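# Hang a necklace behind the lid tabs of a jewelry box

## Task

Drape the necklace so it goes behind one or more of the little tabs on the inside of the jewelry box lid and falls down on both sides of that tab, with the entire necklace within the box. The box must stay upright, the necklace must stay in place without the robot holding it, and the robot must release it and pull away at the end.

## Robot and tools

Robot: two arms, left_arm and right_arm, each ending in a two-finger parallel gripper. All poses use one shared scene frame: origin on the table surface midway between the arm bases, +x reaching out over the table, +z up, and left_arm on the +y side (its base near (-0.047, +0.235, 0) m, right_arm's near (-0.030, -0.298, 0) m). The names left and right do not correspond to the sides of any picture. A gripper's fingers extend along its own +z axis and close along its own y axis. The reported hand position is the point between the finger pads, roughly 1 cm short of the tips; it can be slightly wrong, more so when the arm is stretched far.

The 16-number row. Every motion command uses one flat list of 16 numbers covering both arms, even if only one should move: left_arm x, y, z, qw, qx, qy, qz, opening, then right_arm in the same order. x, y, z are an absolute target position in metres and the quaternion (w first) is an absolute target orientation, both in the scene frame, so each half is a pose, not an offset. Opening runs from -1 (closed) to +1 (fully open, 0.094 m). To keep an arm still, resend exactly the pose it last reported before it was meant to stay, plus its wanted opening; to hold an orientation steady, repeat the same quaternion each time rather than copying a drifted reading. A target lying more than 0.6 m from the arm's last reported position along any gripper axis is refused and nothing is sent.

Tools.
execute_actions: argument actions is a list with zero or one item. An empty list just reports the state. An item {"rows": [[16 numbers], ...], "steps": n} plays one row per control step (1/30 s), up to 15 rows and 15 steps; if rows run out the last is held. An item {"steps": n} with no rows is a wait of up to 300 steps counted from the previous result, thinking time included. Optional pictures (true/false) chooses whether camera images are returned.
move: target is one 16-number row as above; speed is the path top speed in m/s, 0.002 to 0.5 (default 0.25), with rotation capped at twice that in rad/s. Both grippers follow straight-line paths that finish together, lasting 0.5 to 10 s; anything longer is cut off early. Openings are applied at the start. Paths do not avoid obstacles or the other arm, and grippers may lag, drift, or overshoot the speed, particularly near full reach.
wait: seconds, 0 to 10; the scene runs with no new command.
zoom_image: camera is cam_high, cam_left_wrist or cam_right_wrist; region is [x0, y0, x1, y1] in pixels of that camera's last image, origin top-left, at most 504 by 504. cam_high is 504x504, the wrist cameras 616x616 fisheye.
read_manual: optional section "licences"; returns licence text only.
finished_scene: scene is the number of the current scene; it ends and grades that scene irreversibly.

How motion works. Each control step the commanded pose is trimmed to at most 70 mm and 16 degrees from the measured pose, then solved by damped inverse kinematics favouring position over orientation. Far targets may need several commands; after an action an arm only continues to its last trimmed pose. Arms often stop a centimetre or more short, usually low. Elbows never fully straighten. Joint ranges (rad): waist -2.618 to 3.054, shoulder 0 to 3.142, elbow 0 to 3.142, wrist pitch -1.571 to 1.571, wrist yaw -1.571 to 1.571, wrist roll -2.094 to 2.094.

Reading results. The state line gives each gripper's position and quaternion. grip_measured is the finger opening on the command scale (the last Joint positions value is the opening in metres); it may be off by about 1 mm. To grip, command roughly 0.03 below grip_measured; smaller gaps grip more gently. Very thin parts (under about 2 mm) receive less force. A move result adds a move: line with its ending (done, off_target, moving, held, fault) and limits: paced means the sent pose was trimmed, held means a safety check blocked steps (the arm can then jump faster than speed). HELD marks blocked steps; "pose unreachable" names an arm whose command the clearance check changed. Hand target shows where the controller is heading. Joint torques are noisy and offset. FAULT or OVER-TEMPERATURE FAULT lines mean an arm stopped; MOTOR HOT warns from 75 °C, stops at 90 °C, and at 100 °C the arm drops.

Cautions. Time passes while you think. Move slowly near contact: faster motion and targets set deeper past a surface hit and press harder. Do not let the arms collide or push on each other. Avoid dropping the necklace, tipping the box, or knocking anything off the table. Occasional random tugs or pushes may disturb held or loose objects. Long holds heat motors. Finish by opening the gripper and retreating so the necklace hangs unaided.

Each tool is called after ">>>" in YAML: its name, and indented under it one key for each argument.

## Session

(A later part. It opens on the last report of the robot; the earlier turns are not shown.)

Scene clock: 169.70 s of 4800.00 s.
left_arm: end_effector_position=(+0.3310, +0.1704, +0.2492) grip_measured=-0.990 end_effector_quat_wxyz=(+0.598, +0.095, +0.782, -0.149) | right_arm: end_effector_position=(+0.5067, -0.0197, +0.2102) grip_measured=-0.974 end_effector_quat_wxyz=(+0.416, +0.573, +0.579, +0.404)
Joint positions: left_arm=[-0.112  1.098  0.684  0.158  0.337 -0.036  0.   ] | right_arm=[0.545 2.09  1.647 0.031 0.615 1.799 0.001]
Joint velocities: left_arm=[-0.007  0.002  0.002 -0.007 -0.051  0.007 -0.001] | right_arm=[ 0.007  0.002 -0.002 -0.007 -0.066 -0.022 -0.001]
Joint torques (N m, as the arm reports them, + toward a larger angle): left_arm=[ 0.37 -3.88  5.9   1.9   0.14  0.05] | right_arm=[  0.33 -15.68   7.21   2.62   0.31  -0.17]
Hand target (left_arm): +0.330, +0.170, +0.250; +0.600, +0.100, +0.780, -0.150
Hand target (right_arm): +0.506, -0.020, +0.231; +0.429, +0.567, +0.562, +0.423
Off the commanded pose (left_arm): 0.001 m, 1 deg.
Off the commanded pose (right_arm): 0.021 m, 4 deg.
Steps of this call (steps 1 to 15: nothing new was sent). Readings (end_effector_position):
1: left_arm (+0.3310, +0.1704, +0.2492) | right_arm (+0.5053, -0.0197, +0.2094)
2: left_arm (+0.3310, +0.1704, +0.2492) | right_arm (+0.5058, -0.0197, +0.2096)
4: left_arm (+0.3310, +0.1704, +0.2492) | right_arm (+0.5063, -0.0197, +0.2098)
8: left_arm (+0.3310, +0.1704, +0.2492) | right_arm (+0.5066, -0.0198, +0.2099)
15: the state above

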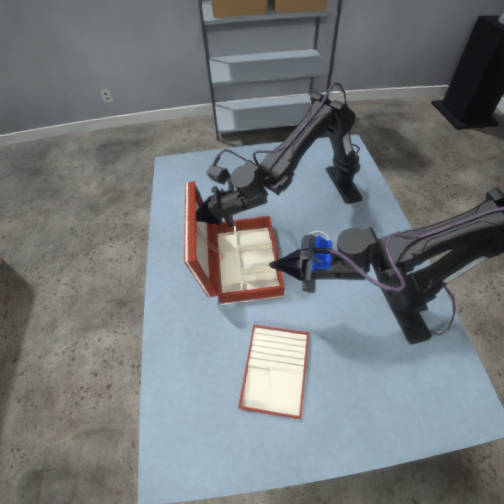

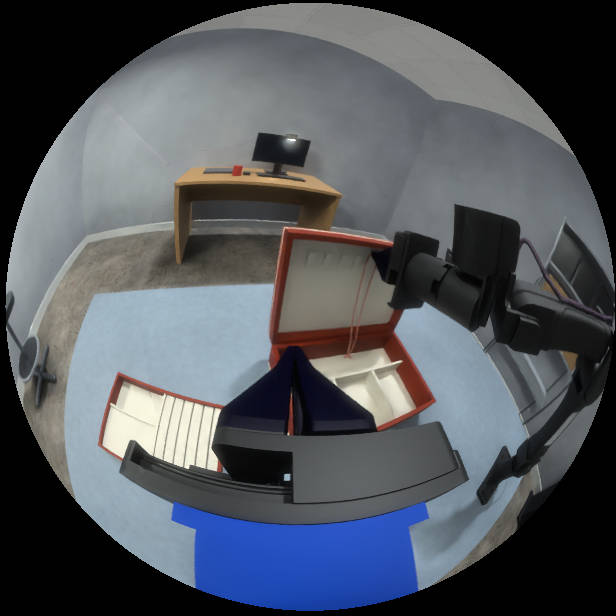

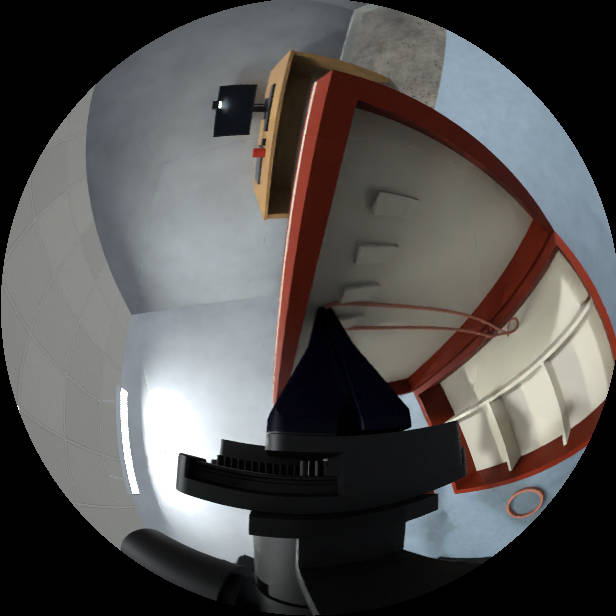

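>>> execute_actions:
  actions:
    - {"rows":[[0.33,0.17,0.25,0.6,0.1,0.78,-0.15,-1, 0.506,-0.020,0.231,0.429,0.567,0.562,0.423,-0.88]],"steps":15}

>>> zoom_image:
  camera: "cam_right_wrist"
  region: [200,140,440,380]

Scene clock: 173.10 s of 4800.00 s.
left_arm: end_effector_position=(+0.3310, +0.1704, +0.2492) grip_measured=-0.990 end_effector_quat_wxyz=(+0.598, +0.095, +0.782, -0.149) | right_arm: end_effector_position=(+0.5074, -0.0198, +0.2121) grip_measured=-0.882 end_effector_quat_wxyz=(+0.418, +0.573, +0.576, +0.407)
Joint positions: left_arm=[-0.112  1.098  0.684  0.158  0.337 -0.036  0.   ] | right_arm=[0.545 2.09  1.647 0.04  0.618 1.798 0.006]
Joint velocities: left_arm=[ 0.007 -0.012  0.002  0.037  0.007 -0.066 -0.001] | right_arm=[-0.012 -0.017 -0.002  0.051 -0.066  0.007  0.   ]
Joint torques (N m, as the arm reports them, + toward a larger angle): left_arm=[ 0.35 -3.88  5.91  1.91  0.15  0.05] | right_arm=[  0.38 -15.62   7.14   2.53   0.28  -0.16]
Hand target (left_arm): +0.330, +0.170, +0.250; +0.600, +0.100, +0.780, -0.150
Hand target (right_arm): +0.506, -0.020, +0.231; +0.429, +0.567, +0.562, +0.422
Off the commanded pose (left_arm): 0.001 m, 1 deg.
Off the commanded pose (right_arm): 0.019 m, 3 deg.
Steps of this call (steps 1 to 87: nothing new was sent; steps 88 to 102: all 15 steps of this action). Readings (end_effector_position):
88: left_arm (+0.3310, +0.1704, +0.2492) | right_arm (+0.5069, -0.0198, +0.2107)
89: left_arm (+0.3310, +0.1704, +0.2492) | right_arm (+0.5072, -0.0197, +0.2115)
91: left_arm (+0.3310, +0.1704, +0.2492) | right_arm (+0.5074, -0.0198, +0.2121)
95: left_arm (+0.3310, +0.1704, +0.2492) | right_arm (+0.5074, -0.0198, +0.2121)
102: the state above

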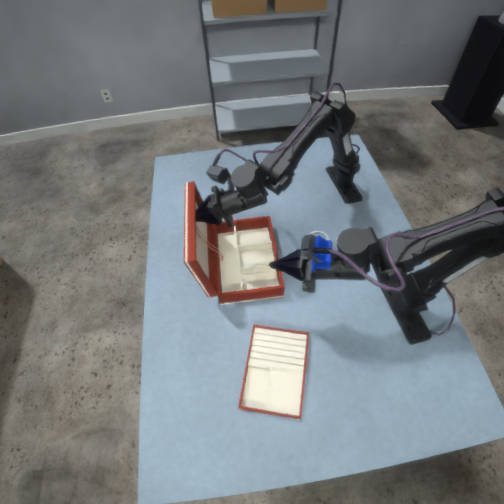

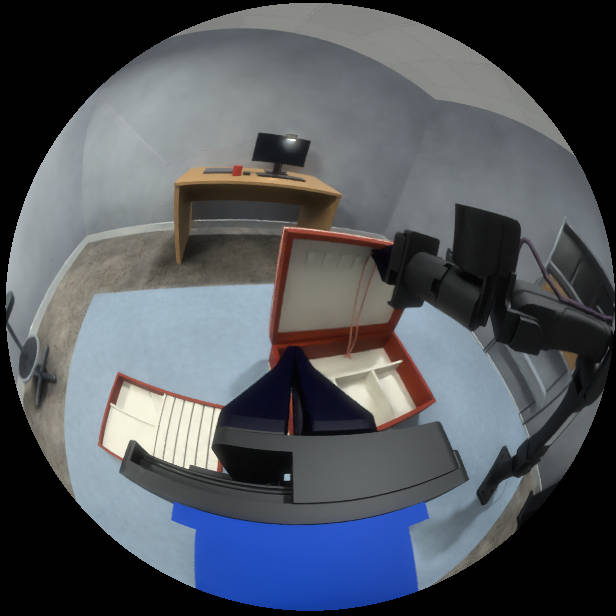

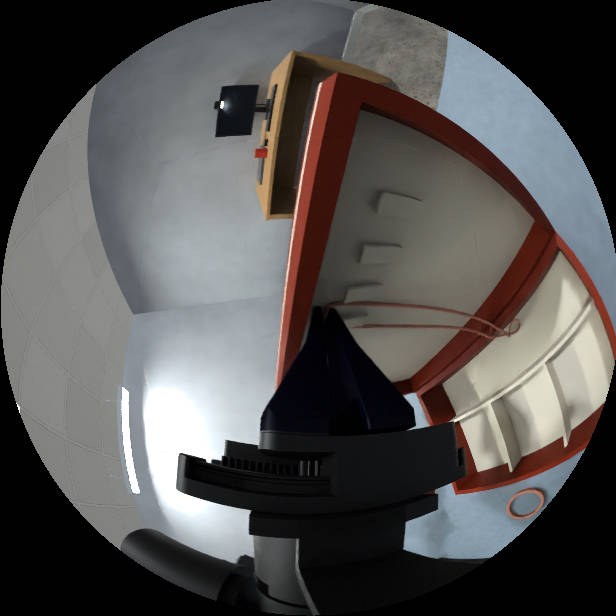

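Region (200, 140, 440, 380) of cam_right_wrist's 616x616 image, scaled by 2.100, with more detail than that image has.

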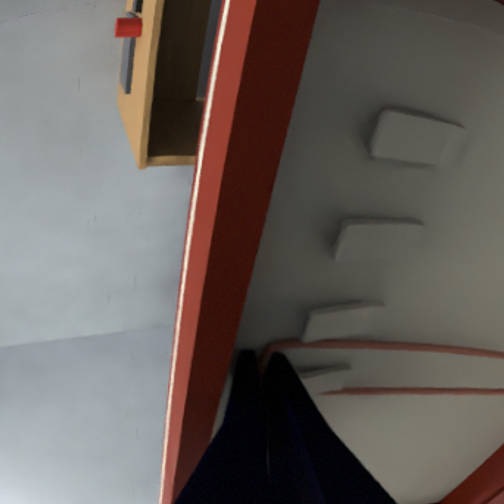

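>>> execute_actions:
  actions:
    - {"rows":[[0.33,0.17,0.25,0.6,0.1,0.78,-0.15,-1, 0.505,-0.020,0.231,0.429,0.567,0.562,0.423,-0.88],[0.33,0.17,0.25,0.6,0.1,0.78,-0.15,-1, 0.504,-0.020,0.231,0.429,0.567,0.562,0.423,-0.88],[0.33,0.17,0.25,0.6,0.1,0.78,-0.15,-1, 0.503,-0.020,0.231,0.429,0.567,0.562,0.423,-0.88],[0.33,0.17,0.25,0.6,0.1,0.78,-0.15,-1, 0.502,-0.020,0.231,0.429,0.567,0.562,0.423,-0.88],[0.33,0.17,0.25,0.6,0.1,0.78,-0.15,-1, 0.501,-0.020,0.231,0.429,0.567,0.562,0.423,-0.88],[0.33,0.17,0.25,0.6,0.1,0.78,-0.15,-1, 0.500,-0.020,0.231,0.429,0.567,0.562,0.423,-0.88],[0.33,0.17,0.25,0.6,0.1,0.78,-0.15,-1, 0.499,-0.020,0.231,0.429,0.567,0.562,0.423,-0.88],[0.33,0.17,0.25,0.6,0.1,0.78,-0.15,-1, 0.498,-0.020,0.231,0.429,0.567,0.562,0.423,-0.88]],"steps":15}

>>> zoom_image:
  camera: "cam_right_wrist"
  region: [200,140,440,380]

Scene clock: 180.67 s of 4800.00 s.
left_arm: end_effector_position=(+0.3310, +0.1704, +0.2492) grip_measured=-0.990 end_effector_quat_wxyz=(+0.598, +0.095, +0.782, -0.149) | right_arm: end_effector_position=(+0.5026, -0.0196, +0.2120) grip_measured=-0.882 end_effector_quat_wxyz=(+0.421, +0.572, +0.573, +0.409)
Joint positions: left_arm=[-0.112  1.098  0.684  0.158  0.337 -0.036  0.   ] | right_arm=[0.553 2.077 1.617 0.064 0.63  1.798 0.006]
Joint velocities: left_arm=[-0.002 -0.022 -0.017 -0.007 -0.007 -0.066 -0.001] | right_arm=[-0.002 -0.007  0.002 -0.022  0.022  0.022 -0.   ]
Joint torques (N m, as the arm reports them, + toward a larger angle): left_arm=[ 0.37 -3.89  5.91  1.9   0.15  0.04] | right_arm=[  0.58 -16.56   6.73   2.36   0.3   -0.11]
Hand target (left_arm): +0.330, +0.170, +0.250; +0.600, +0.100, +0.780, -0.150
Hand target (right_arm): +0.498, -0.020, +0.231; +0.429, +0.567, +0.562, +0.422
Off the commanded pose (left_arm): 0.001 m, 1 deg.
Off the commanded pose (right_arm): 0.020 m, 2 deg.
Steps of this call (steps 1 to 190: nothing new was sent; then 0.73 s passed at rest; steps 191 to 205: all 15 steps of this action). Readings (end_effector_position):
191: left_arm (+0.3310, +0.1704, +0.2492) | right_arm (+0.5074, -0.0198, +0.2121)
192: left_arm (+0.3310, +0.1704, +0.2492) | right_arm (+0.5074, -0.0198, +0.2121)
194: left_arm (+0.3310, +0.1704, +0.2492) | right_arm (+0.5069, -0.0197, +0.2115)
198: left_arm (+0.3310, +0.1704, +0.2492) | right_arm (+0.5039, -0.0195, +0.2120)
205: the state above

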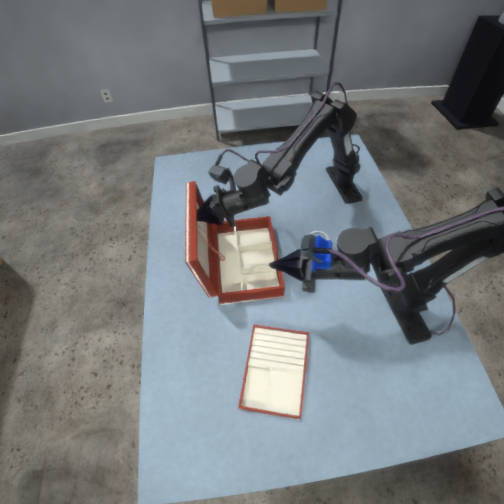

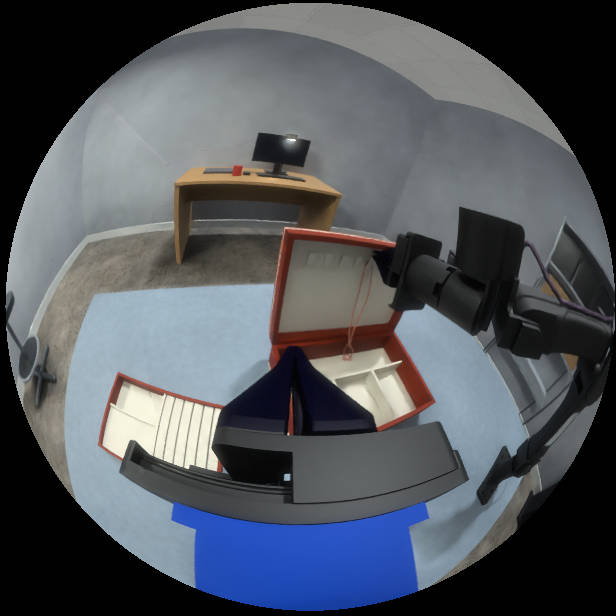

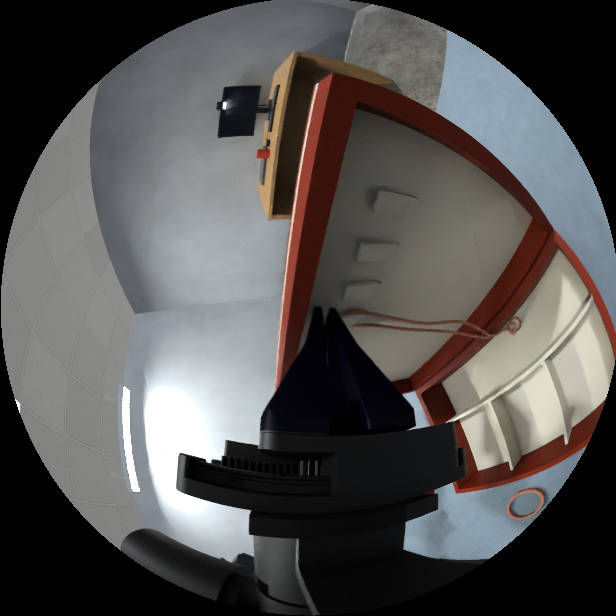

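Region (200, 140, 440, 380) of cam_right_wrist's 616x616 image, scaled by 2.100, with more detail than that image has.

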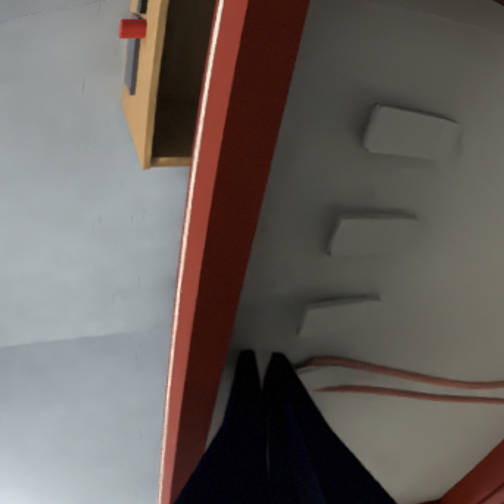

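It dropped onto the tab. Retreat horizontally.

>>> execute_actions:
  actions:
    - {"rows":[[0.33,0.17,0.25,0.6,0.1,0.78,-0.15,-1, 0.495,-0.020,0.231,0.429,0.567,0.562,0.423,-0.88],[0.33,0.17,0.25,0.6,0.1,0.78,-0.15,-1, 0.492,-0.020,0.231,0.429,0.567,0.562,0.423,-0.88],[0.33,0.17,0.25,0.6,0.1,0.78,-0.15,-1, 0.489,-0.020,0.231,0.429,0.567,0.562,0.423,-0.88],[0.33,0.17,0.25,0.6,0.1,0.78,-0.15,-1, 0.486,-0.020,0.231,0.429,0.567,0.562,0.423,-0.88],[0.33,0.17,0.25,0.6,0.1,0.78,-0.15,-1, 0.483,-0.020,0.231,0.429,0.567,0.562,0.423,-0.88],[0.33,0.17,0.25,0.6,0.1,0.78,-0.15,-1, 0.480,-0.020,0.231,0.429,0.567,0.562,0.423,-0.88],[0.33,0.17,0.25,0.6,0.1,0.78,-0.15,-1, 0.477,-0.020,0.231,0.429,0.567,0.562,0.423,-0.88],[0.33,0.17,0.25,0.6,0.1,0.78,-0.15,-1, 0.474,-0.020,0.231,0.429,0.567,0.562,0.423,-0.88],[0.33,0.17,0.25,0.6,0.1,0.78,-0.15,-1, 0.470,-0.020,0.231,0.429,0.567,0.562,0.423,-0.88]],"steps":15}
  pictures: false

>>> move:
  target: [0.28,0.17,0.25,0.6,0.1,0.78,-0.15,-1, 0.25,-0.2,0.28,0.429,0.567,0.562,0.423,-0.88]
  speed: 0.15

>>> zoom_image:
  camera: "cam_left_wrist"
  region: [250,200,450,400]

Scene clock: 188.03 s of 4800.00 s.
left_arm: end_effector_position=(+0.3310, +0.1704, +0.2492) grip_measured=-0.990 end_effector_quat_wxyz=(+0.598, +0.095, +0.782, -0.149) | right_arm: end_effector_position=(+0.4732, -0.0167, +0.2134) grip_measured=-0.882 end_effector_quat_wxyz=(+0.421, +0.567, +0.579, +0.408)
Joint positions: left_arm=[-0.112  1.098  0.684  0.158  0.337 -0.036  0.   ] | right_arm=[0.596 1.993 1.502 0.084 0.662 1.804 0.006]
Joint velocities: left_arm=[ 0.002 -0.017 -0.007 -0.037 -0.022 -0.007 -0.   ] | right_arm=[ 0.002 -0.007 -0.007  0.051  0.022 -0.037 -0.   ]
Joint torques (N m, as the arm reports them, + toward a larger angle): left_arm=[ 0.36 -3.89  5.89  1.9   0.14  0.05] | right_arm=[  0.24 -15.55   6.69   2.34   0.31  -0.01]
Hand target (left_arm): +0.330, +0.170, +0.250; +0.600, +0.100, +0.780, -0.150
Hand target (right_arm): +0.470, -0.020, +0.231; +0.429, +0.567, +0.562, +0.422
Off the commanded pose (left_arm): 0.001 m, 1 deg.
Off the commanded pose (right_arm): 0.018 m, 3 deg.
Steps of this call (steps 1 to 206: nothing new was sent; steps 207 to 221: all 15 steps of this action). Readings (end_effector_position):
207: left_arm (+0.3310, +0.1704, +0.2492) | right_arm (+0.5025, -0.0198, +0.2119)
208: left_arm (+0.3310, +0.1704, +0.2492) | right_arm (+0.5018, -0.0202, +0.2119)
210: left_arm (+0.3310, +0.1704, +0.2492) | right_arm (+0.4981, -0.0213, +0.2118)
214: left_arm (+0.3310, +0.1704, +0.2492) | right_arm (+0.4856, -0.0209, +0.2109)
221: the state above

Scene clock: 190.90 s of 4800.00 s.
left_arm: end_effector_position=(+0.2837, +0.1712, +0.2478) grip_measured=-0.990 end_effector_quat_wxyz=(+0.596, +0.094, +0.783, -0.149) | right_arm: end_effector_position=(+0.2572, -0.1966, +0.2869) grip_measured=-0.882 end_effector_quat_wxyz=(+0.427, +0.568, +0.557, +0.430)
Joint positions: left_arm=[-0.112  0.868  0.586  0.019  0.337 -0.036  0.   ] | right_arm=[ 0.615  0.822  0.768 -0.299  0.691  1.815  0.006]
Joint velocities: left_arm=[-0.007  0.007  0.007 -0.007  0.022 -0.051 -0.001] | right_arm=[-0.002  0.007  0.007  0.022  0.007  0.037 -0.   ]
Joint torques (N m, as the arm reports them, + toward a larger angle): left_arm=[ 0.12 -3.61  5.69  1.85  0.12  0.04] | right_arm=[ 0.73 -2.17  6.78  1.93  0.24 -0.02]
Hand target (left_arm): +0.280, +0.170, +0.250; +0.600, +0.100, +0.780, -0.150
Hand target (right_arm): +0.253, -0.199, +0.284; +0.429, +0.567, +0.562, +0.423
Off the commanded pose (left_arm): 0.004 m, 1 deg.
Off the commanded pose (right_arm): 0.011 m, 1 deg.
move: off_target (right_arm)

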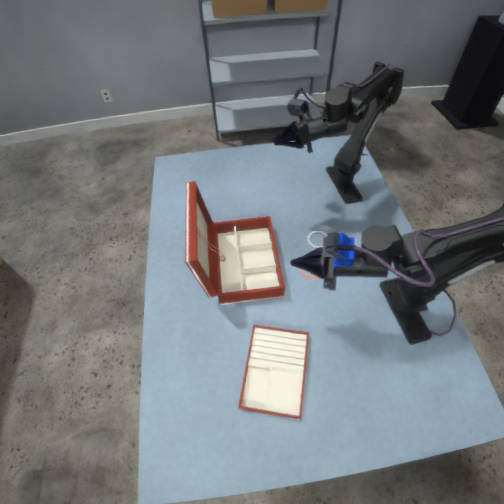

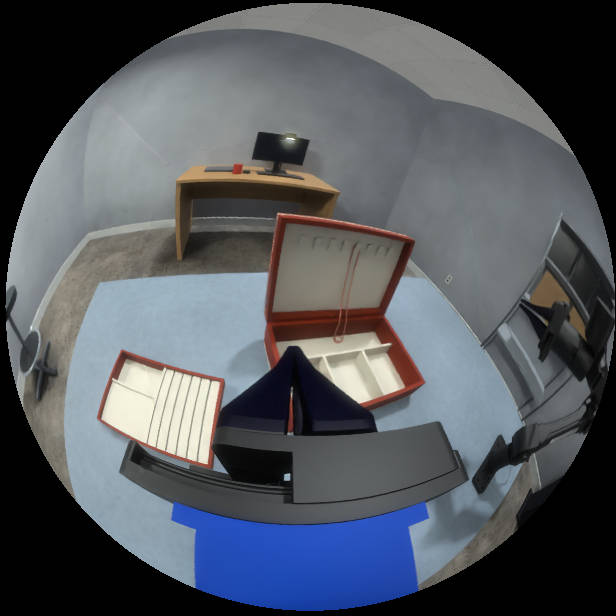

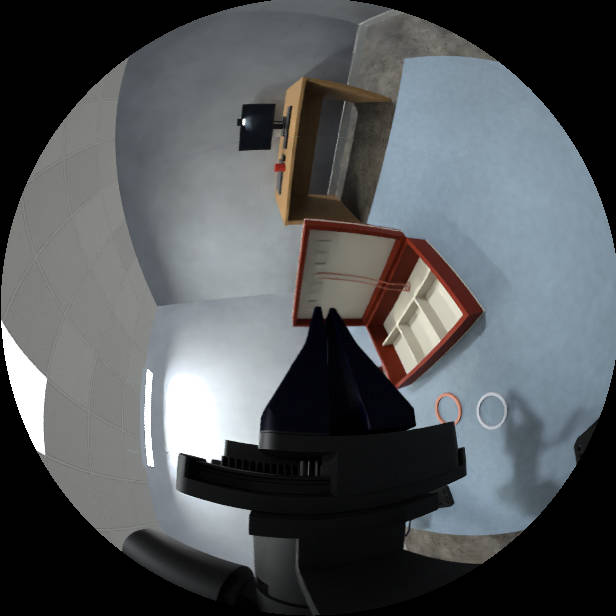

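Region (250, 200, 450, 400) of cam_left_wrist's 616x616 image, scaled by 2.520, with more detail than that image has.

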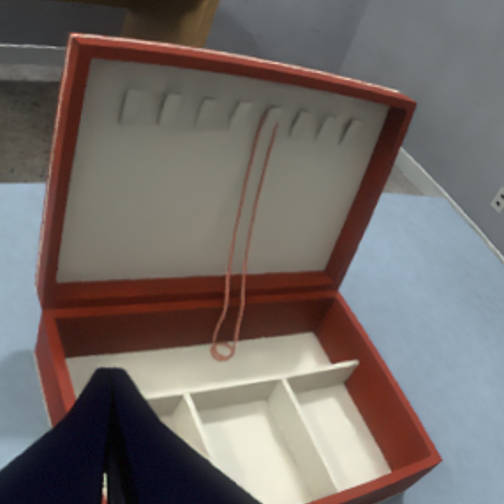

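>>> finished_scene:
  scene: 1

The scene is finished: the task was done.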